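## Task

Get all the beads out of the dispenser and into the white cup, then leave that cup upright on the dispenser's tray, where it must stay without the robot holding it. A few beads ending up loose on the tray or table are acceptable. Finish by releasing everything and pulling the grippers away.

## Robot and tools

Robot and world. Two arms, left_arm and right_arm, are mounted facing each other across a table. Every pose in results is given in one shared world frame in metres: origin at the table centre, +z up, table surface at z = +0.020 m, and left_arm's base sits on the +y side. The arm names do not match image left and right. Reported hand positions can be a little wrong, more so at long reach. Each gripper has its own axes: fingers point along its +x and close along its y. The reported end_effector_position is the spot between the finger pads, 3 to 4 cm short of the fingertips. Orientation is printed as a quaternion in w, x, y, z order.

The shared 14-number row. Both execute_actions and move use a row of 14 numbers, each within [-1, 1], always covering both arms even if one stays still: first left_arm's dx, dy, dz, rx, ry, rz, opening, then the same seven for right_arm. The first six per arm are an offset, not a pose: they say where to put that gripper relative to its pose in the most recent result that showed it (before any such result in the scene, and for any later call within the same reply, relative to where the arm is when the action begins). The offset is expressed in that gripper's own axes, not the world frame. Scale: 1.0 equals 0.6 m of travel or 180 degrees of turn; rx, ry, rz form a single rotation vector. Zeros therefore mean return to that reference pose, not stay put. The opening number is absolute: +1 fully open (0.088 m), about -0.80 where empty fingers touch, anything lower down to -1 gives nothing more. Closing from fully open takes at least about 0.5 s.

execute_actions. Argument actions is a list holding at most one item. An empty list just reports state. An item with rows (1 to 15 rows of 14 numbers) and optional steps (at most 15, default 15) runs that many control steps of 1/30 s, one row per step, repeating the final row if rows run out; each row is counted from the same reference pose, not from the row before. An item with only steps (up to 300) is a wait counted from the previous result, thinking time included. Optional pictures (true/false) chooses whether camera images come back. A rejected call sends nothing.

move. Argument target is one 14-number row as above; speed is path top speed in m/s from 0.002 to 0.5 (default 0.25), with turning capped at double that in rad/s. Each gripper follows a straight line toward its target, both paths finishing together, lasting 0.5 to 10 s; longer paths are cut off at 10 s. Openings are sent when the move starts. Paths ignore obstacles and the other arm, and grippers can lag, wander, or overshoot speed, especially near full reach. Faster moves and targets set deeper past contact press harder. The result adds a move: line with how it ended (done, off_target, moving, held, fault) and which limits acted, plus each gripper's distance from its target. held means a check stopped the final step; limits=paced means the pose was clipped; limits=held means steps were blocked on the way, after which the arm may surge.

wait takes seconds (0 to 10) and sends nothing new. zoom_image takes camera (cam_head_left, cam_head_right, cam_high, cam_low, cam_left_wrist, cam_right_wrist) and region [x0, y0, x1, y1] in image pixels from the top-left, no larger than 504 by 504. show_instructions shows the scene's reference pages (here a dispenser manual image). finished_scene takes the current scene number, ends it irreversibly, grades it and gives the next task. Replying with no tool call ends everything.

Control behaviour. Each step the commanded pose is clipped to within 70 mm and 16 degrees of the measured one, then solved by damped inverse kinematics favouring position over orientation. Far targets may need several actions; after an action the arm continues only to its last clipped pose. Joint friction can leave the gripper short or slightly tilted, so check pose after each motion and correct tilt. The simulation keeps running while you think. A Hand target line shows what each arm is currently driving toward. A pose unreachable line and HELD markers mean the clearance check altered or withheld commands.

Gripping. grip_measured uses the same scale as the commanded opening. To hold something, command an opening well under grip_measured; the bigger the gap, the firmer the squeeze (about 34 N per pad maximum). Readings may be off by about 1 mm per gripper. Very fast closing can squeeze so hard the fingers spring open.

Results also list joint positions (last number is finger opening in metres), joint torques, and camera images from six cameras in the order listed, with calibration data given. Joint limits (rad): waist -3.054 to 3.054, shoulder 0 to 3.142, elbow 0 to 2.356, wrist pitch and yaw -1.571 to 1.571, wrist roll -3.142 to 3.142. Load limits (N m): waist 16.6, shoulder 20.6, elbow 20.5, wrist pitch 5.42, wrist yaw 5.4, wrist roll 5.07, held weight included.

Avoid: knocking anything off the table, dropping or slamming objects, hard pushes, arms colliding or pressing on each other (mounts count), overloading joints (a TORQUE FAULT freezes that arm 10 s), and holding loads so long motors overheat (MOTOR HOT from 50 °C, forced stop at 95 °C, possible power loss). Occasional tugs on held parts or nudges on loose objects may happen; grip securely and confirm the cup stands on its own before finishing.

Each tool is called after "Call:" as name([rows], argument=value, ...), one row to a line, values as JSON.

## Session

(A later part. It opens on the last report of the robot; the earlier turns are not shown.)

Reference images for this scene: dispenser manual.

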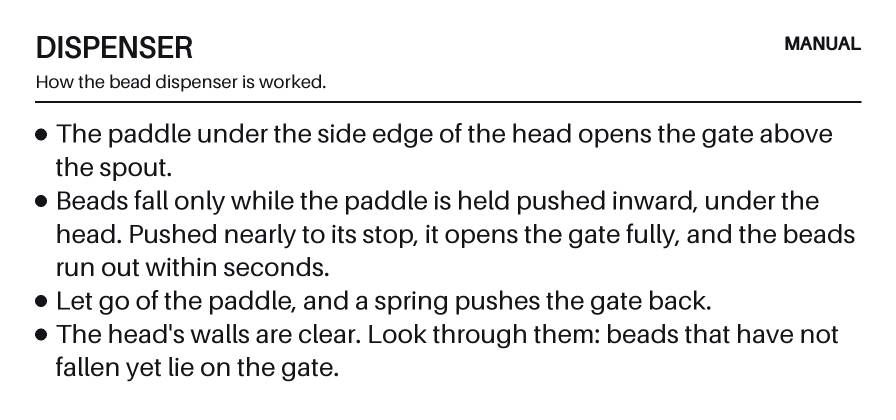

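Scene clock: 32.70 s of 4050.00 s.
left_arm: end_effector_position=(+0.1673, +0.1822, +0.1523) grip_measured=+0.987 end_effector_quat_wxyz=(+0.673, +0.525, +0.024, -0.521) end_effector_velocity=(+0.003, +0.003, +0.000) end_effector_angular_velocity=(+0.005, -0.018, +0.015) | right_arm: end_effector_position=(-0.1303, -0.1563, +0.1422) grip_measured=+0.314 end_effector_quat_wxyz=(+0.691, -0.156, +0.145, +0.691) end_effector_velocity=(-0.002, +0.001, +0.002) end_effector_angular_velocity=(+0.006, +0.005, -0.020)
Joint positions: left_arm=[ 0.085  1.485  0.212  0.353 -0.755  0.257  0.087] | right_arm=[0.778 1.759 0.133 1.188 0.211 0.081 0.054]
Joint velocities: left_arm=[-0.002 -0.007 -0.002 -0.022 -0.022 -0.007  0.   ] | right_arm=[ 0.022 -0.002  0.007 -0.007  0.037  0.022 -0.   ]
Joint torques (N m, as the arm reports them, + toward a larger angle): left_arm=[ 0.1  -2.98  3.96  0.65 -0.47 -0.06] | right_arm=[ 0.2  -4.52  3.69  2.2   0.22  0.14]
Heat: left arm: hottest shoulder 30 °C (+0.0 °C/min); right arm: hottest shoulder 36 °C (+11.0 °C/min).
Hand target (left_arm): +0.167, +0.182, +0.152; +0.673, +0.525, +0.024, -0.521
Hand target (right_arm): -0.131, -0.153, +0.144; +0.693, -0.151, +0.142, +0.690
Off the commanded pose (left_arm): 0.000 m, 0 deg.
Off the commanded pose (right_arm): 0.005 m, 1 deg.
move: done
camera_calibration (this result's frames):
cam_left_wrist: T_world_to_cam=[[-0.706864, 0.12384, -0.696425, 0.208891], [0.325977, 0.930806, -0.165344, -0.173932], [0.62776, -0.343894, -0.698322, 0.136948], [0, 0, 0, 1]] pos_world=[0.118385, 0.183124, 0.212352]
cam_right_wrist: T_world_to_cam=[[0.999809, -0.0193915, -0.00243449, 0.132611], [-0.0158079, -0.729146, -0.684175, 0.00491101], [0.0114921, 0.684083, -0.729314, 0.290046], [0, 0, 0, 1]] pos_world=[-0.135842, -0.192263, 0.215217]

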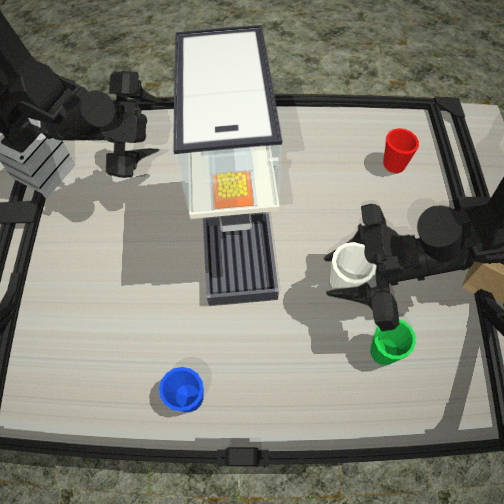

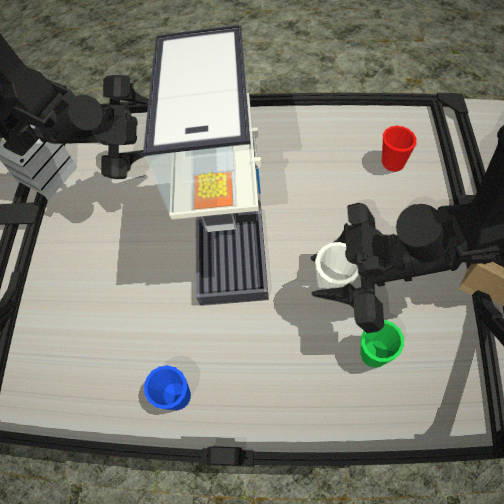

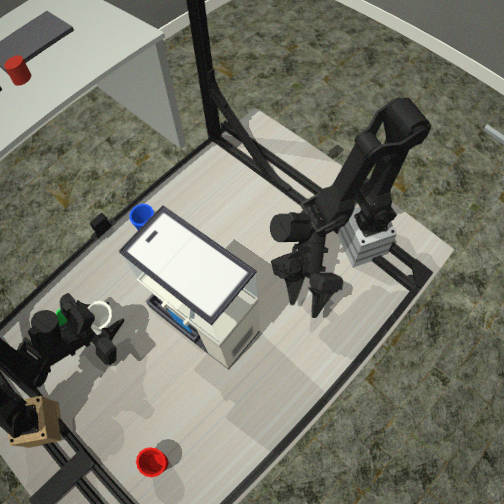

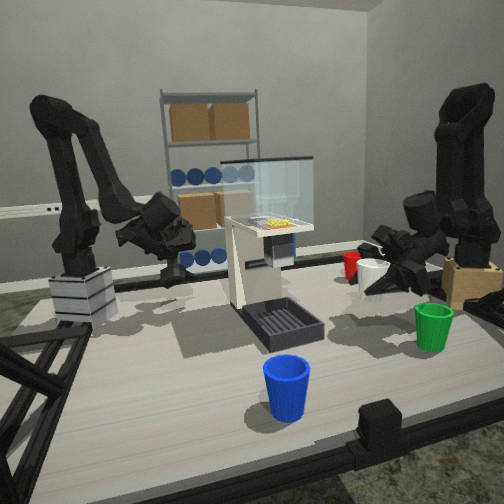

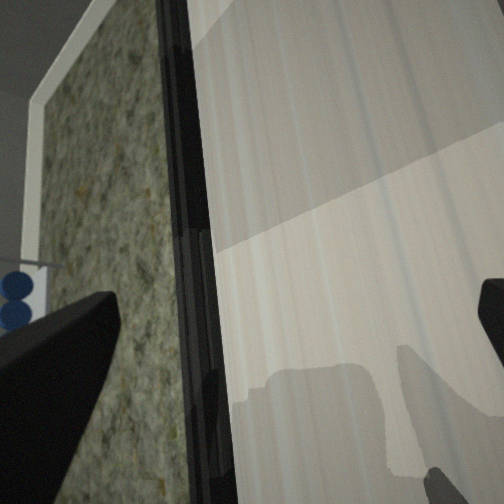

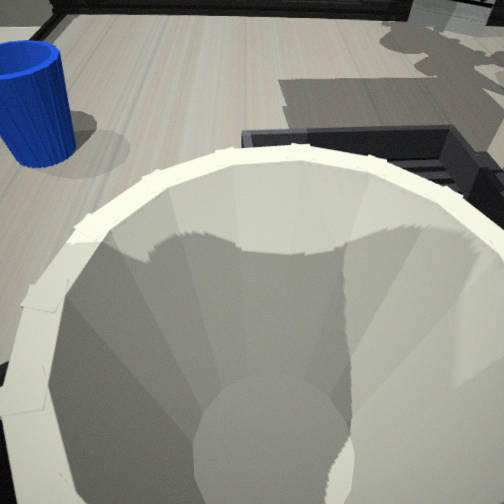

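Call:
move(target=[0,0,0,0,0,0,1,0.263,-0.025,0.11,0,0,0,0.15], speed=0.12)

Scene clock: 38.10 s of 4050.00 s.
left_arm: end_effector_position=(+0.1673, +0.1822, +0.1523) grip_measured=+0.987 end_effector_quat_wxyz=(+0.673, +0.525, +0.024, -0.521) end_effector_velocity=(+0.002, -0.000, +0.003) end_effector_angular_velocity=(-0.017, -0.008, +0.015) | right_arm: end_effector_position=(-0.1158, +0.0096, +0.1353) grip_measured=+0.313 end_effector_quat_wxyz=(+0.691, -0.160, +0.148, +0.689) end_effector_velocity=(-0.002, +0.004, +0.004) end_effector_angular_velocity=(+0.016, +0.004, +0.021)
Joint positions: left_arm=[ 0.085  1.485  0.212  0.353 -0.755  0.257  0.087] | right_arm=[0.626 2.111 0.81  0.86  0.075 0.017 0.054]
Joint velocities: left_arm=[-0.002 -0.002 -0.002  0.007 -0.022 -0.007 -0.   ] | right_arm=[-0.002  0.002  0.012  0.007 -0.022 -0.007 -0.   ]
Joint torques (N m, as the arm reports them, + toward a larger angle): left_arm=[ 0.14 -3.01  3.94  0.66 -0.49 -0.03] | right_arm=[-0.39 -8.89  5.48  2.23 -0.11 -0.03]
Heat: left arm: hottest shoulder 30 °C (+0.0 °C/min); right arm: hottest shoulder 35 °C (+7.9 °C/min).
Hand target (left_arm): +0.167, +0.182, +0.152; +0.673, +0.525, +0.024, -0.521
Hand target (right_arm): -0.116, +0.015, +0.138; +0.691, -0.156, +0.144, +0.691
Off the commanded pose (left_arm): 0.000 m, 0 deg.
Off the commanded pose (right_arm): 0.005 m, 1 deg.
move: done
camera_calibration (this result's frames):
cam_left_wrist: T_world_to_cam=[[-0.706864, 0.12384, -0.696425, 0.208891], [0.325977, 0.930806, -0.165344, -0.173932], [0.62776, -0.343894, -0.698322, 0.136948], [0, 0, 0, 1]] pos_world=[0.118385, 0.183124, 0.212352]
cam_right_wrist: T_world_to_cam=[[0.999771, -0.0213679, -0.00078397, 0.121163], [-0.0162834, -0.737086, -0.675603, 0.120209], [0.0138584, 0.675461, -0.737265, 0.172831], [0, 0, 0, 1]] pos_world=[-0.121573, -0.0255469, 0.208731]

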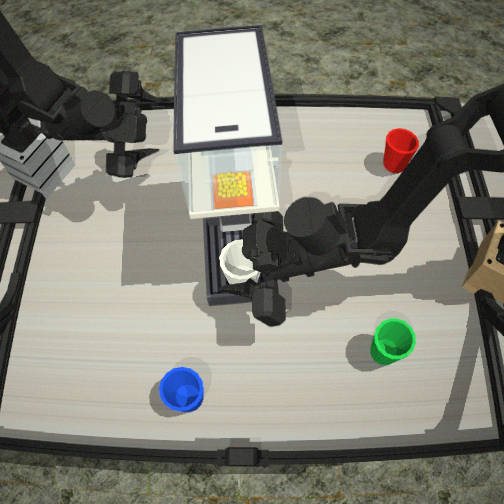

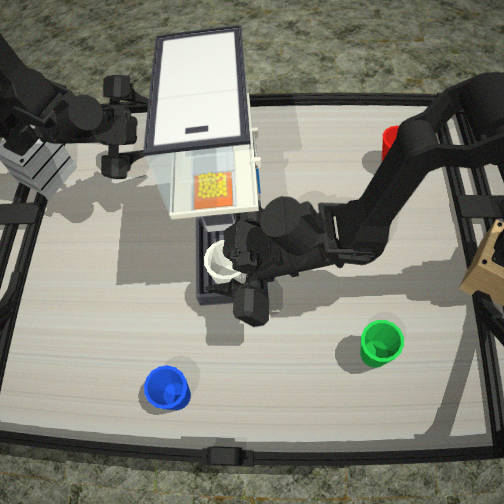

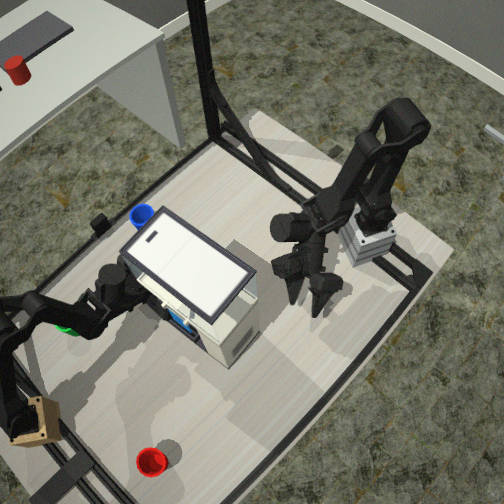

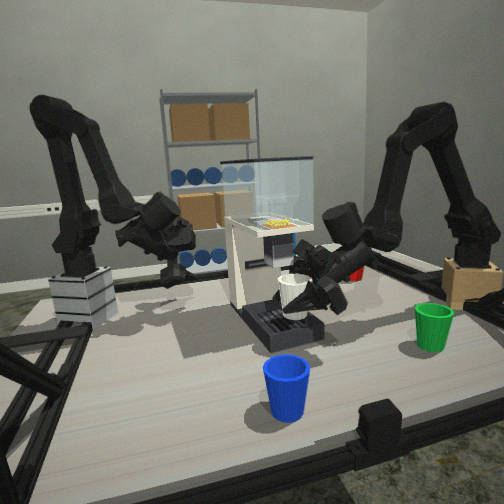

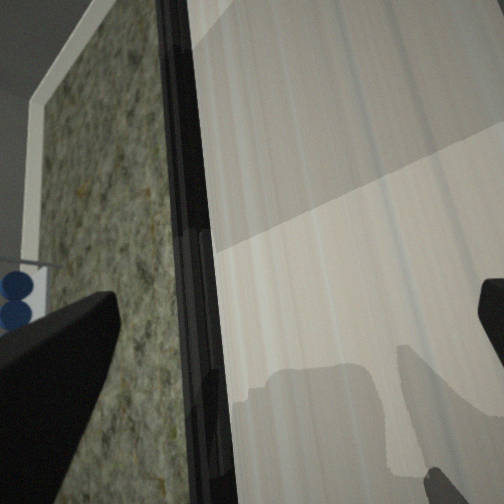

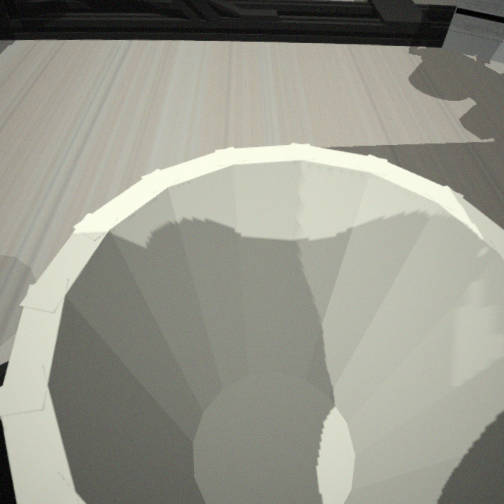

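Call:
move(target=[0,0,0,0,0,0,1,0.02,0,-0.043,0,0,0,0.15], speed=0.04)

Call:
move(target=[0,0,0,0,0,0,1,0,-0.09,0.005,0,0,0,0.15], speed=0.04)

Scene clock: 43.13 s of 4050.00 s.
left_arm: end_effector_position=(+0.1673, +0.1822, +0.1523) grip_measured=+0.987 end_effector_quat_wxyz=(+0.673, +0.525, +0.024, -0.521) end_effector_velocity=(-0.000, +0.002, -0.000) end_effector_angular_velocity=(-0.006, +0.007, +0.010) | right_arm: end_effector_position=(-0.1159, +0.0100, +0.1115) grip_measured=+0.313 end_effector_quat_wxyz=(+0.691, -0.158, +0.147, +0.690) end_effector_velocity=(+0.000, -0.002, -0.003) end_effector_angular_velocity=(+0.003, -0.010, -0.001)
Joint positions: left_arm=[ 0.085  1.485  0.212  0.353 -0.755  0.257  0.087] | right_arm=[0.626 2.208 0.812 0.961 0.075 0.017 0.054]
Joint velocities: left_arm=[-0.007 -0.002 -0.002 -0.007 -0.007 -0.022  0.   ] | right_arm=[ 0.002  0.012 -0.007  0.022  0.007 -0.007 -0.001]
Joint torques (N m, as the arm reports them, + toward a larger angle): left_arm=[ 0.15 -2.99  3.95  0.67 -0.46 -0.05] | right_arm=[-0.21 -8.42  3.63  2.24 -0.03  0.03]
Heat: left arm: hottest shoulder 30 °C (+0.0 °C/min); right arm: hottest shoulder 36 °C (+8.3 °C/min).
Hand target (left_arm): +0.167, +0.182, +0.152; +0.673, +0.525, +0.024, -0.521
Hand target (right_arm): -0.115, +0.009, +0.107; +0.691, -0.160, +0.149, +0.689
Off the commanded pose (left_arm): 0.000 m, 0 deg.
Off the commanded pose (right_arm): 0.005 m, 0 deg.
move: done
camera_calibration (this result's frames):
cam_left_wrist: T_world_to_cam=[[-0.706864, 0.12384, -0.696425, 0.208891], [0.325977, 0.930806, -0.165344, -0.173932], [0.62776, -0.343894, -0.698322, 0.136948], [0, 0, 0, 1]] pos_world=[0.118385, 0.183124, 0.212352]
cam_right_wrist: T_world_to_cam=[[0.999778, -0.0210155, -0.00154097, 0.121321], [-0.0164555, -0.732975, -0.680057, 0.104865], [0.0131623, 0.679931, -0.733158, 0.154459], [0, 0, 0, 1]] pos_world=[-0.121602, -0.025608, 0.184744]

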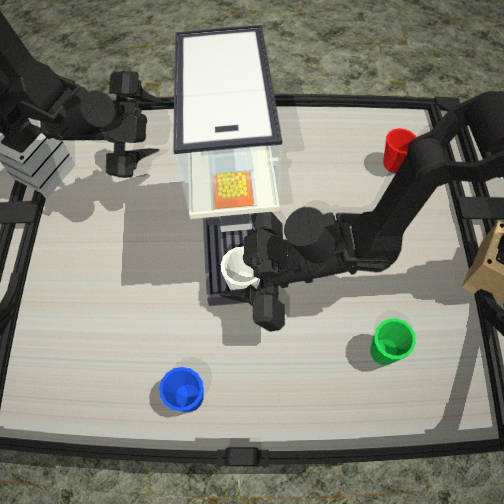

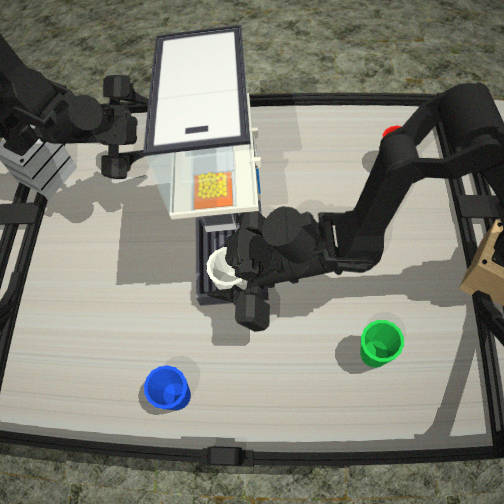

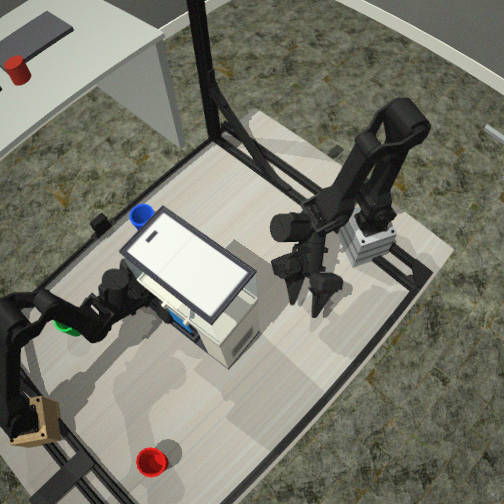

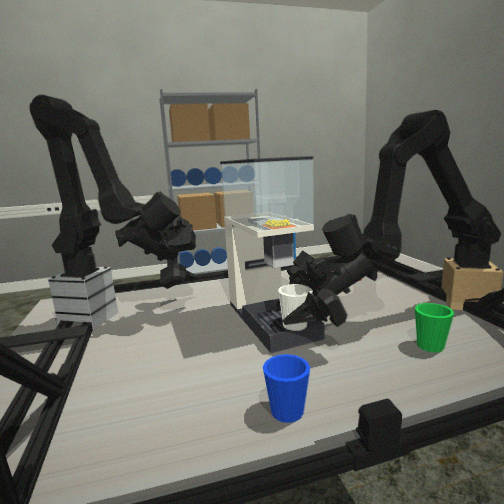

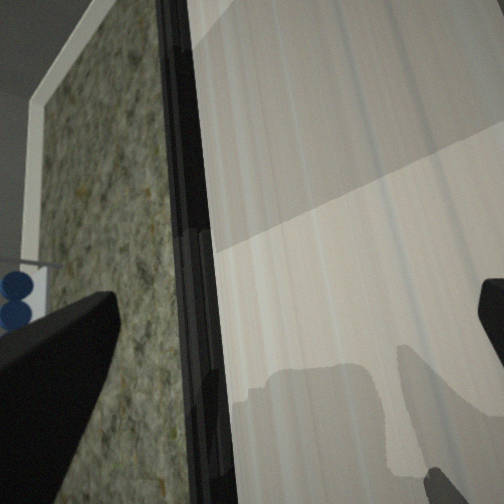

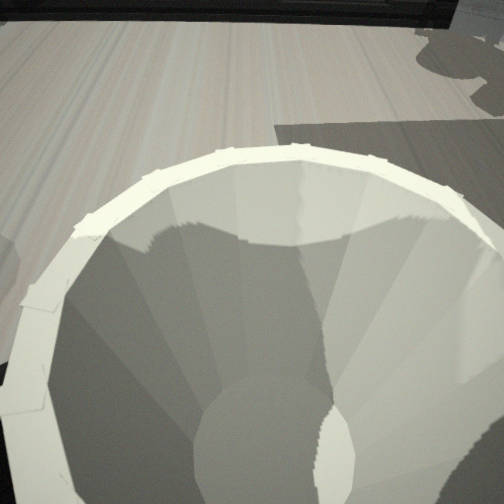

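Scene clock: 44.83 s of 4050.00 s.
left_arm: end_effector_position=(+0.1673, +0.1822, +0.1523) grip_measured=+0.987 end_effector_quat_wxyz=(+0.673, +0.525, +0.024, -0.521) end_effector_velocity=(+0.001, +0.002, -0.000) end_effector_angular_velocity=(+0.008, -0.013, -0.002) | right_arm: end_effector_position=(-0.0669, +0.0080, +0.1073) grip_measured=+0.313 end_effector_quat_wxyz=(+0.686, -0.166, +0.153, +0.692) end_effector_velocity=(-0.000, -0.003, -0.006) end_effector_angular_velocity=(-0.027, -0.001, +0.007)
Joint positions: left_arm=[ 0.085  1.485  0.212  0.353 -0.755  0.257  0.087] | right_arm=[ 0.478  2.209  0.811  0.942 -0.068 -0.051  0.054]
Joint velocities: left_arm=[-0.002 -0.002 -0.002 -0.007 -0.007  0.007  0.   ] | right_arm=[-0.002  0.002 -0.002 -0.022 -0.007 -0.007 -0.   ]
Joint torques (N m, as the arm reports them, + toward a larger angle): left_arm=[ 0.13 -2.96  3.91  0.67 -0.49 -0.04] | right_arm=[ -1.14 -11.52   4.03   2.1   -0.01   0.09]
Heat: left arm: hottest shoulder 30 °C (+0.0 °C/min); right arm: hottest shoulder 36 °C (+8.0 °C/min).
Hand target (left_arm): +0.167, +0.182, +0.152; +0.673, +0.525, +0.024, -0.521
Hand target (right_arm): -0.062, +0.011, +0.115; +0.691, -0.158, +0.146, +0.690
Off the commanded pose (left_arm): 0.000 m, 0 deg.
Off the commanded pose (right_arm): 0.010 m, 1 deg.
move: off_target (right_arm)
camera_calibration (this result's frames):
cam_left_wrist: T_world_to_cam=[[-0.706864, 0.12384, -0.696425, 0.208891], [0.325977, 0.930806, -0.165344, -0.173932], [0.62776, -0.343894, -0.698322, 0.136948], [0, 0, 0, 1]] pos_world=[0.118385, 0.183124, 0.212352]
cam_right_wrist: T_world_to_cam=[[0.99994, -0.0109397, -0.00108445, 0.0721604], [-0.00889157, -0.74681, -0.664978, 0.100385], [0.00646481, 0.664947, -0.746862, 0.153229], [0, 0, 0, 1]] pos_world=[-0.072254, -0.0261311, 0.181273]

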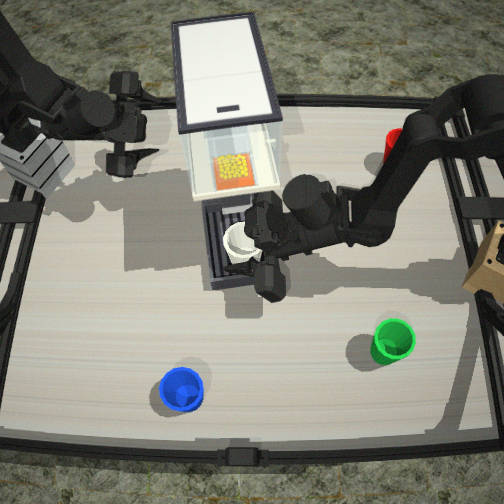

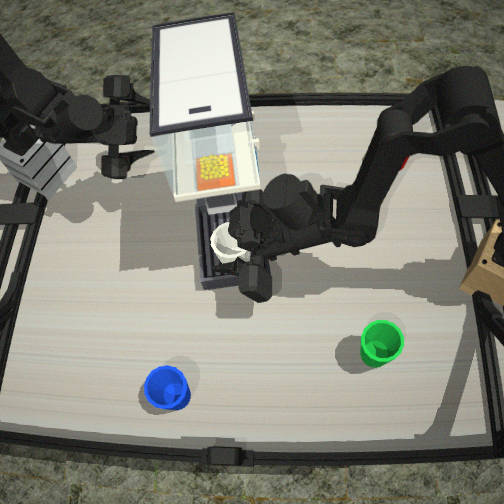

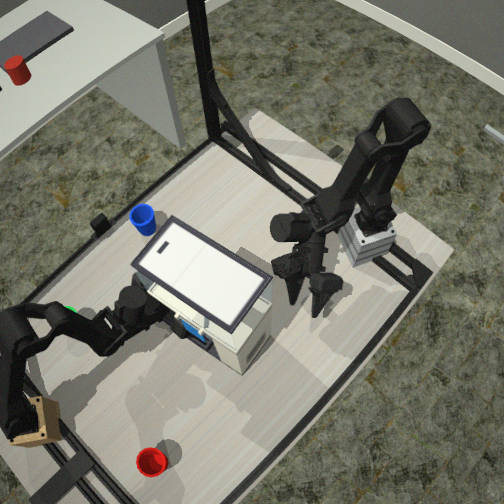

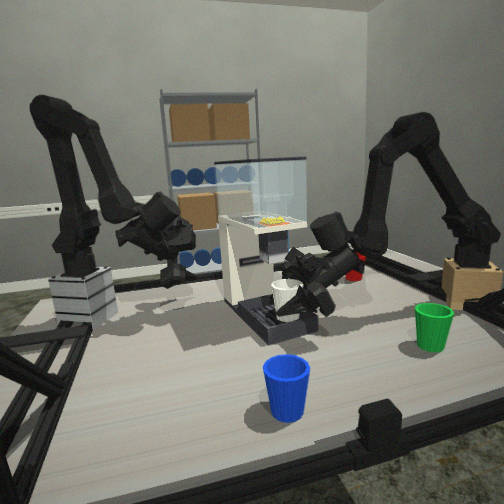

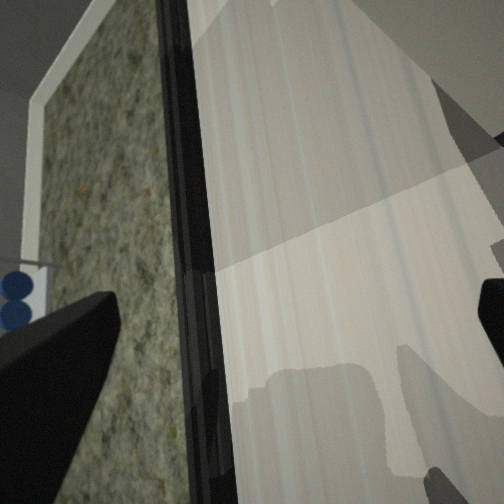

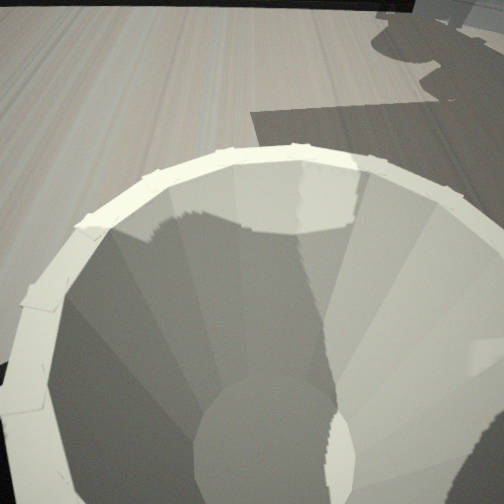

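Call:
move(target=[0,0,0,0,0,0,1,0,0,-0.008,0,0,0,1], speed=0.03)

Call:
move(target=[0,0,0,0,0,0,1,-0.24,0.02,-0.04,0,0,0,1], speed=0.12)

Scene clock: 49.63 s of 4050.00 s.
left_arm: end_effector_position=(+0.1673, +0.1822, +0.1523) grip_measured=+0.987 end_effector_quat_wxyz=(+0.673, +0.525, +0.024, -0.521) end_effector_velocity=(+0.001, +0.004, -0.002) end_effector_angular_velocity=(+0.021, -0.019, -0.007) | right_arm: end_effector_position=(-0.0669, +0.0098, +0.1113) grip_measured=+1.000 end_effector_quat_wxyz=(+0.687, -0.160, +0.145, +0.693) end_effector_velocity=(-0.002, -0.002, -0.004) end_effector_angular_velocity=(-0.022, -0.015, +0.018)
Joint positions: left_arm=[ 0.085  1.485  0.212  0.353 -0.755  0.257  0.087] | right_arm=[ 0.478  2.208  0.811  0.961 -0.069 -0.052  0.088]
Joint velocities: left_arm=[-0.007 -0.002 -0.002 -0.022 -0.007  0.007 -0.   ] | right_arm=[ 0.002 -0.002 -0.002 -0.022 -0.007 -0.022  0.   ]
Joint torques (N m, as the arm reports them, + toward a larger angle): left_arm=[ 0.17 -2.95  3.95  0.66 -0.48 -0.04] | right_arm=[-0.17 -8.28  2.71  2.05 -0.03  0.07]
Heat: left arm: hottest shoulder 30 °C (+0.0 °C/min); right arm: hottest shoulder 37 °C (+8.5 °C/min).
Hand target (left_arm): +0.167, +0.182, +0.152; +0.673, +0.525, +0.024, -0.521
Hand target (right_arm): -0.067, +0.006, +0.103; +0.686, -0.166, +0.153, +0.692
Off the commanded pose (left_arm): 0.000 m, 0 deg.
Off the commanded pose (right_arm): 0.009 m, 1 deg.
move: off_target (right_arm)
camera_calibration (this result's frames):
cam_left_wrist: T_world_to_cam=[[-0.706864, 0.12384, -0.696425, 0.208891], [0.325977, 0.930806, -0.165344, -0.173932], [0.62776, -0.343894, -0.698322, 0.136948], [0, 0, 0, 1]] pos_world=[0.118385, 0.183124, 0.212352]
cam_right_wrist: T_world_to_cam=[[0.999952, -0.00975652, 0.000815296, 0.0719456], [-0.00660533, -0.733756, -0.679381, 0.10599], [0.00722662, 0.679343, -0.733786, 0.153398], [0, 0, 0, 1]] pos_world=[-0.0723506, -0.0257368, 0.18451]

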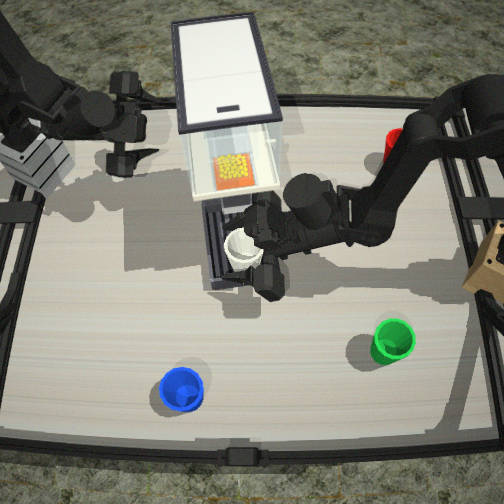

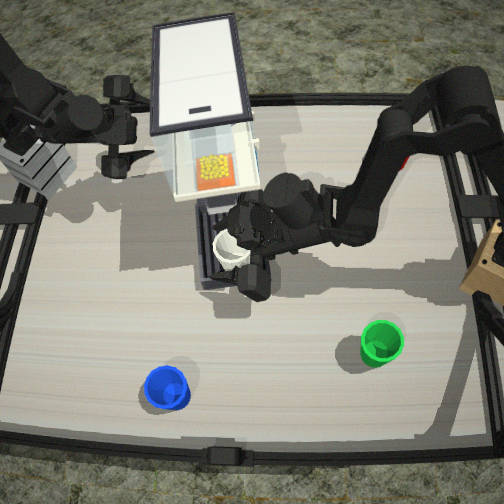

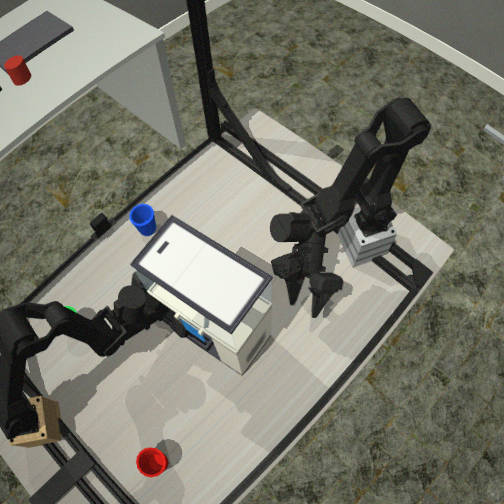

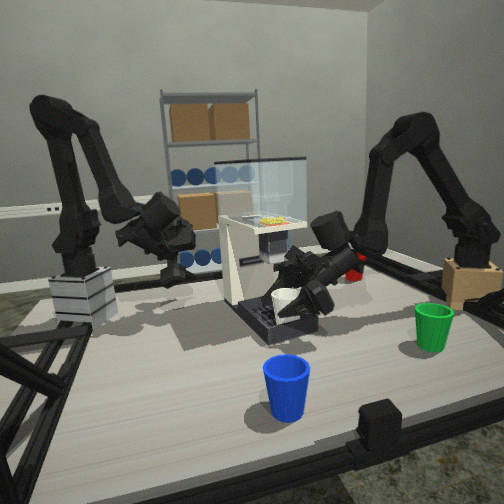

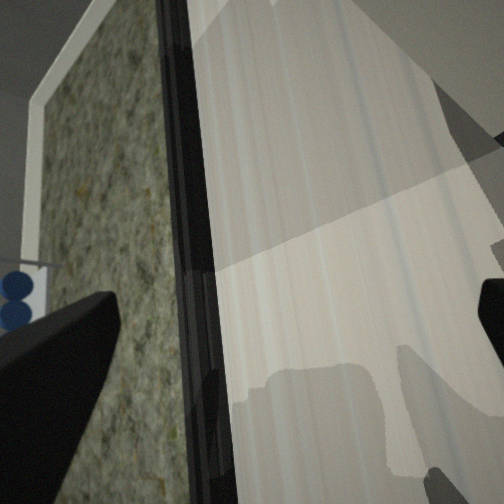

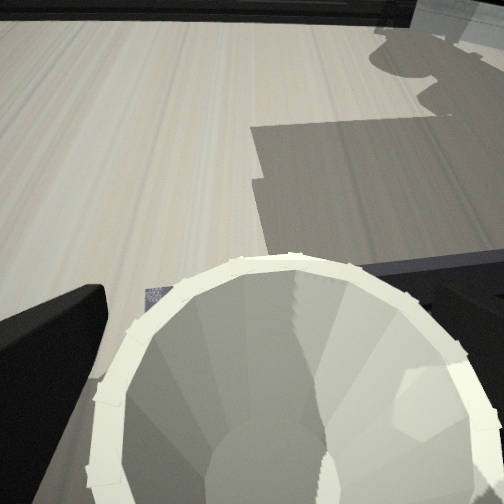

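Scene clock: 51.37 s of 4050.00 s.
left_arm: end_effector_position=(+0.1673, +0.1822, +0.1523) grip_measured=+0.987 end_effector_quat_wxyz=(+0.673, +0.525, +0.024, -0.521) end_effector_velocity=(-0.002, +0.001, -0.000) end_effector_angular_velocity=(+0.001, +0.009, -0.008) | right_arm: end_effector_position=(-0.0773, -0.1283, +0.1490) grip_measured=+1.000 end_effector_quat_wxyz=(+0.687, -0.159, +0.145, +0.694) end_effector_velocity=(-0.001, -0.005, -0.004) end_effector_angular_velocity=(-0.022, +0.011, +0.001)
Joint positions: left_arm=[ 0.085  1.485  0.212  0.353 -0.755  0.257  0.087] | right_arm=[ 0.479  1.747  0.232  1.08  -0.069 -0.052  0.088]
Joint velocities: left_arm=[-0.007 -0.007 -0.002 -0.007  0.007 -0.007  0.   ] | right_arm=[-0.002 -0.012 -0.012 -0.022 -0.007  0.007  0.   ]
Joint torques (N m, as the arm reports them, + toward a larger angle): left_arm=[ 0.11 -2.97  3.98  0.64 -0.48 -0.03] | right_arm=[ 0.22 -6.95  2.09  1.82  0.08  0.11]
Heat: left arm: hottest shoulder 30 °C (+0.0 °C/min); right arm: hottest shoulder 37 °C (+8.2 °C/min).
Hand target (left_arm): +0.167, +0.182, +0.152; +0.673, +0.525, +0.024, -0.521
Hand target (right_arm): -0.078, -0.131, +0.149; +0.687, -0.160, +0.145, +0.693
Off the commanded pose (left_arm): 0.000 m, 0 deg.
Off the commanded pose (right_arm): 0.003 m, 0 deg.
move: done
camera_calibration (this result's frames):
cam_left_wrist: T_world_to_cam=[[-0.706864, 0.12384, -0.696425, 0.208891], [0.325977, 0.930806, -0.165344, -0.173932], [0.62776, -0.343894, -0.698322, 0.136948], [0, 0, 0, 1]] pos_world=[0.118385, 0.183124, 0.212352]
cam_right_wrist: T_world_to_cam=[[0.999966, -0.008232, 0.000909911, 0.0811982], [-0.00541283, -0.732731, -0.680497, 0.030643], [0.00626857, 0.680469, -0.73275, 0.274907], [0, 0, 0, 1]] pos_world=[-0.0827528, -0.163944, 0.222217]

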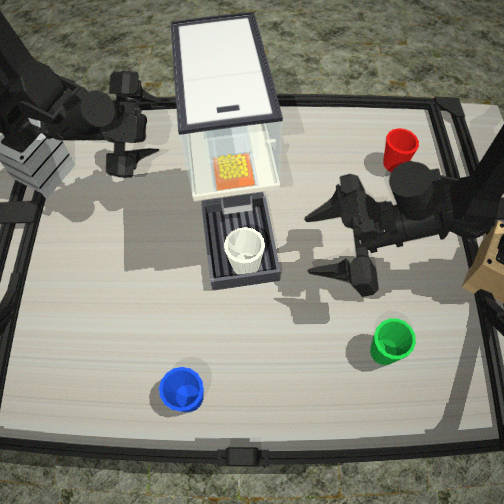

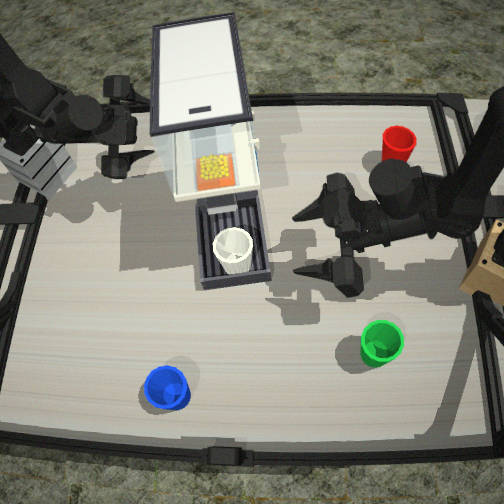

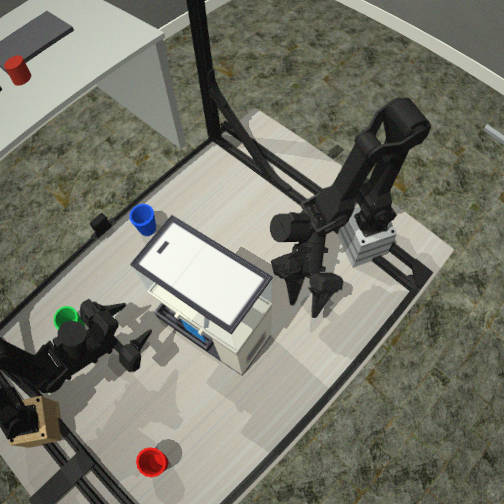

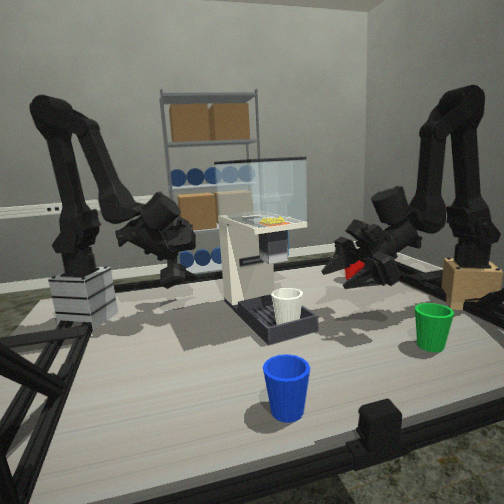

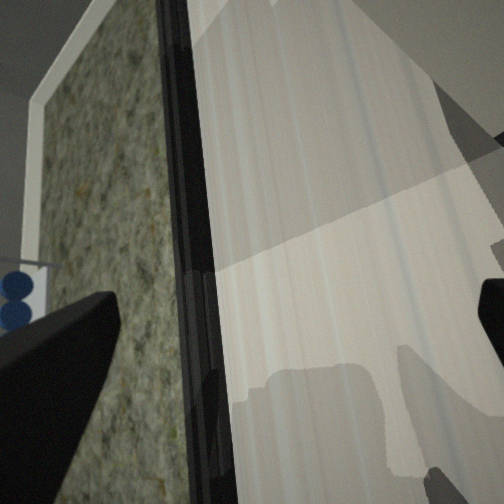

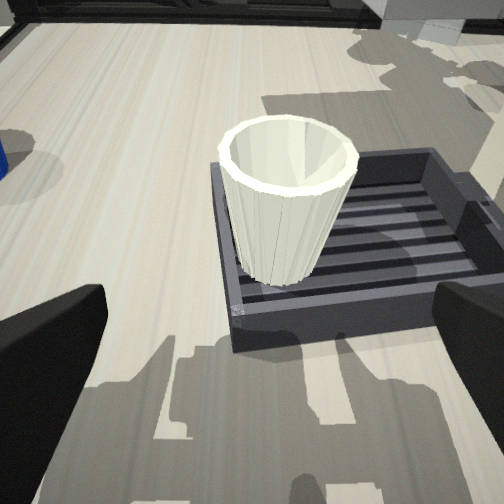

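Call:
move(target=[0,0,0,0,0,0,1,0.066,0.08,-0.032,0,0,0,-1], speed=0.15)

Call:
move(target=[0,0,0,0,0,0,1,0.145,0,0.067,0,0,0,-1], speed=0.08)

Scene clock: 60.57 s of 4050.00 s.
left_arm: end_effector_position=(+0.1673, +0.1822, +0.1523) grip_measured=+0.987 end_effector_quat_wxyz=(+0.673, +0.525, +0.024, -0.521) end_effector_velocity=(+0.004, +0.004, -0.001) end_effector_angular_velocity=(+0.010, -0.020, +0.015) | right_arm: end_effector_position=(-0.1248, -0.1025, +0.1160) grip_measured=-0.787 end_effector_quat_wxyz=(+0.686, -0.159, +0.144, +0.695) end_effector_velocity=(-0.002, -0.000, -0.004) end_effector_angular_velocity=(-0.008, -0.018, +0.018)
Joint positions: left_arm=[ 0.085  1.485  0.212  0.353 -0.755  0.257  0.087] | right_arm=[0.694 2.036 0.34  1.261 0.123 0.038 0.   ]
Joint velocities: left_arm=[-0.002 -0.002 -0.002 -0.022 -0.022 -0.007 -0.   ] | right_arm=[ 0.002  0.017  0.002  0.007 -0.007 -0.022 -0.   ]
Joint torques (N m, as the arm reports them, + toward a larger angle): left_arm=[ 0.1  -2.98  3.96  0.67 -0.49 -0.05] | right_arm=[ 0.16 -5.42  2.84  2.04  0.14  0.14]
Heat: left arm: hottest shoulder 30 °C (+0.0 °C/min); right arm: hottest shoulder 36 °C (+6.0 °C/min).
Hand target (left_arm): +0.167, +0.182, +0.152; +0.673, +0.525, +0.024, -0.521
Hand target (right_arm): -0.125, -0.101, +0.114; +0.687, -0.159, +0.145, +0.694
Off the commanded pose (left_arm): 0.000 m, 0 deg.
Off the commanded pose (right_arm): 0.002 m, 0 deg.
After step 90, 5.27 s passed at rest.
move: done
camera_calibration (this result's frames):
cam_left_wrist: T_world_to_cam=[[-0.706864, 0.12384, -0.696425, 0.208891], [0.325977, 0.930806, -0.165344, -0.173932], [0.62776, -0.343894, -0.698322, 0.136948], [0, 0, 0, 1]] pos_world=[0.118385, 0.183124, 0.212352]
cam_right_wrist: T_world_to_cam=[[0.999985, -0.00537506, -0.000347118, 0.129354], [-0.00416805, -0.731392, -0.681945, 0.0272162], [0.00341162, 0.681936, -0.731404, 0.233102], [0, 0, 0, 1]] pos_world=[-0.130034, -0.13836, 0.189097]

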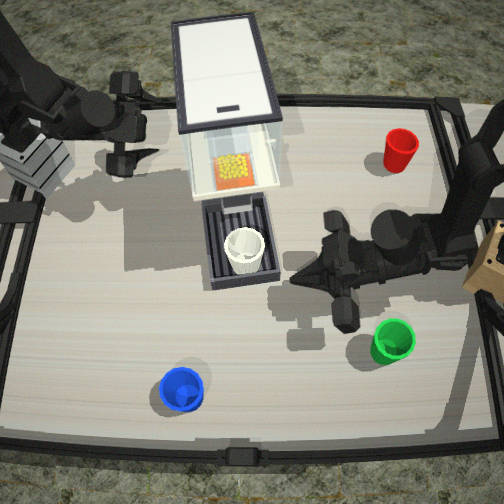

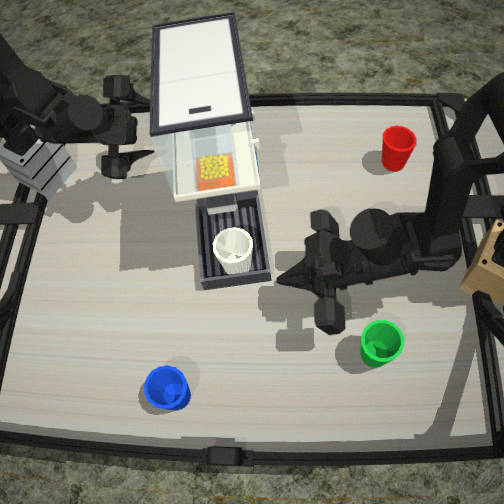

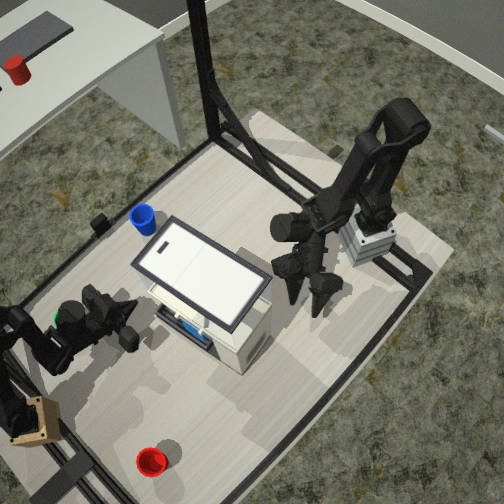

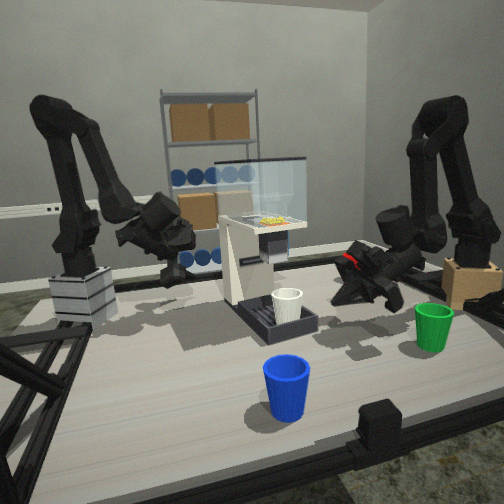

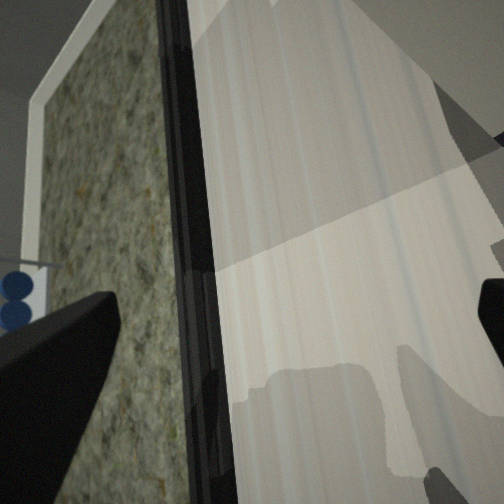

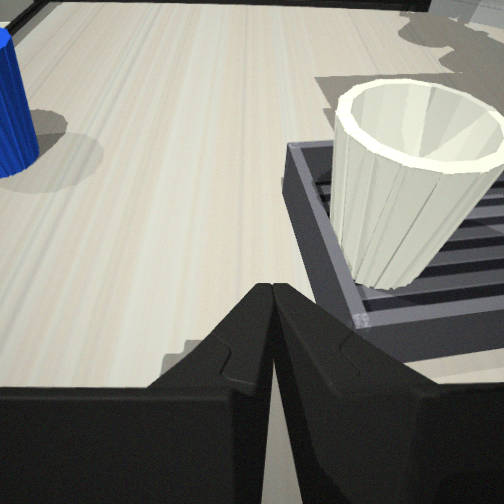

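Scene clock: 62.17 s of 4050.00 s.
left_arm: end_effector_position=(+0.1673, +0.1822, +0.1523) grip_measured=+0.987 end_effector_quat_wxyz=(+0.673, +0.525, +0.024, -0.521) end_effector_velocity=(-0.000, +0.003, -0.003) end_effector_angular_velocity=(+0.017, -0.004, -0.011) | right_arm: end_effector_position=(-0.1268, -0.0087, +0.1207) grip_measured=-0.787 end_effector_quat_wxyz=(+0.687, -0.156, +0.142, +0.695) end_effector_velocity=(-0.000, +0.003, +0.001) end_effector_angular_velocity=(+0.002, -0.003, +0.007)
Joint positions: left_arm=[ 0.085  1.485  0.212  0.353 -0.755  0.257  0.087] | right_arm=[0.659 2.146 0.728 0.991 0.093 0.024 0.   ]
Joint velocities: left_arm=[-0.002 -0.002 -0.007 -0.007  0.007  0.007 -0.   ] | right_arm=[-0.002  0.002  0.012 -0.007 -0.007 -0.007 -0.   ]
Joint torques (N m, as the arm reports them, + toward a larger angle): left_arm=[ 0.15 -3.02  3.97  0.65 -0.5  -0.04] | right_arm=[-0.33 -7.6   4.32  1.81 -0.11 -0.04]
Heat: left arm: hottest shoulder 30 °C (+0.0 °C/min); right arm: hottest shoulder 36 °C (+6.1 °C/min).
Hand target (left_arm): +0.167, +0.182, +0.152; +0.673, +0.525, +0.024, -0.521
Hand target (right_arm): -0.126, -0.007, +0.117; +0.686, -0.159, +0.144, +0.695
Off the commanded pose (left_arm): 0.000 m, 0 deg.
Off the commanded pose (right_arm): 0.005 m, 0 deg.
move: done
camera_calibration (this result's frames):
cam_left_wrist: T_world_to_cam=[[-0.706864, 0.12384, -0.696425, 0.208891], [0.325977, 0.930806, -0.165344, -0.173932], [0.62776, -0.343894, -0.698322, 0.136948], [0, 0, 0, 1]] pos_world=[0.118385, 0.183124, 0.212352]
cam_right_wrist: T_world_to_cam=[[0.99997, -0.00769287, -0.00112137, 0.131931], [-0.00636072, -0.726673, -0.686954, 0.0994123], [0.00446978, 0.68694, -0.7267, 0.172127], [0, 0, 0, 1]] pos_world=[-0.132064, -0.0449861, 0.193524]

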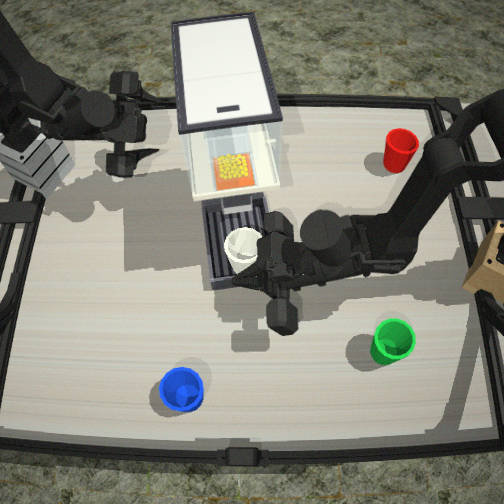

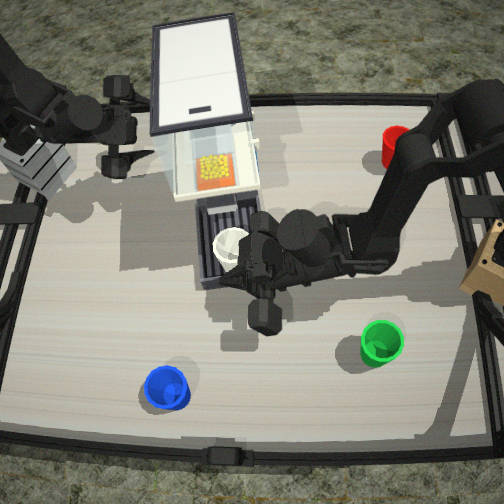

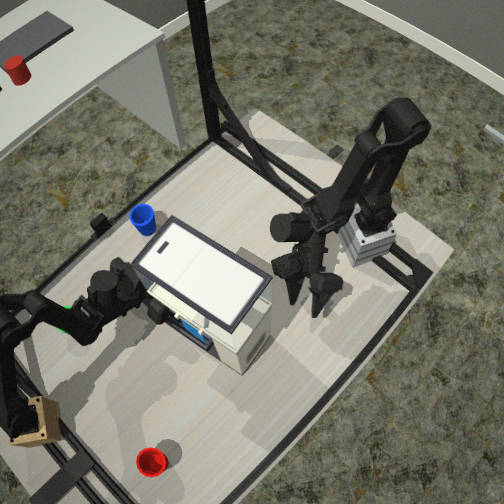

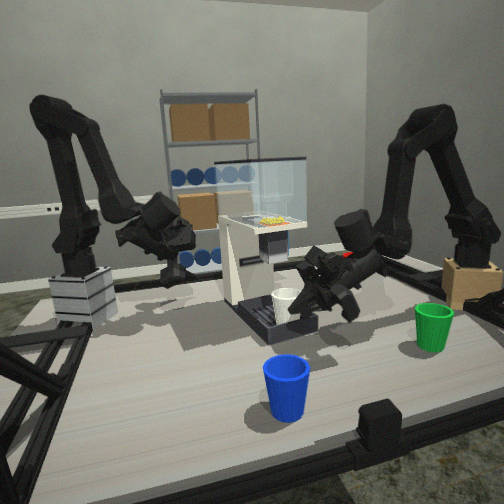

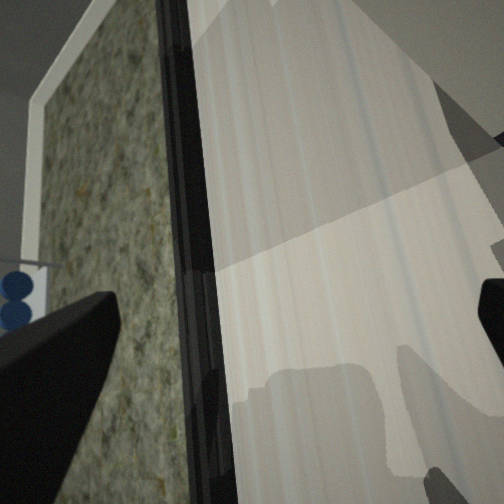

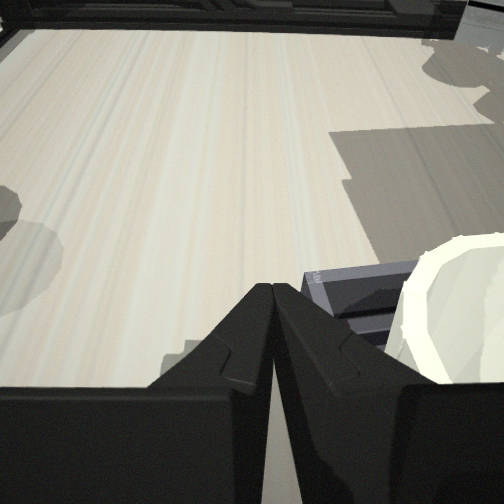

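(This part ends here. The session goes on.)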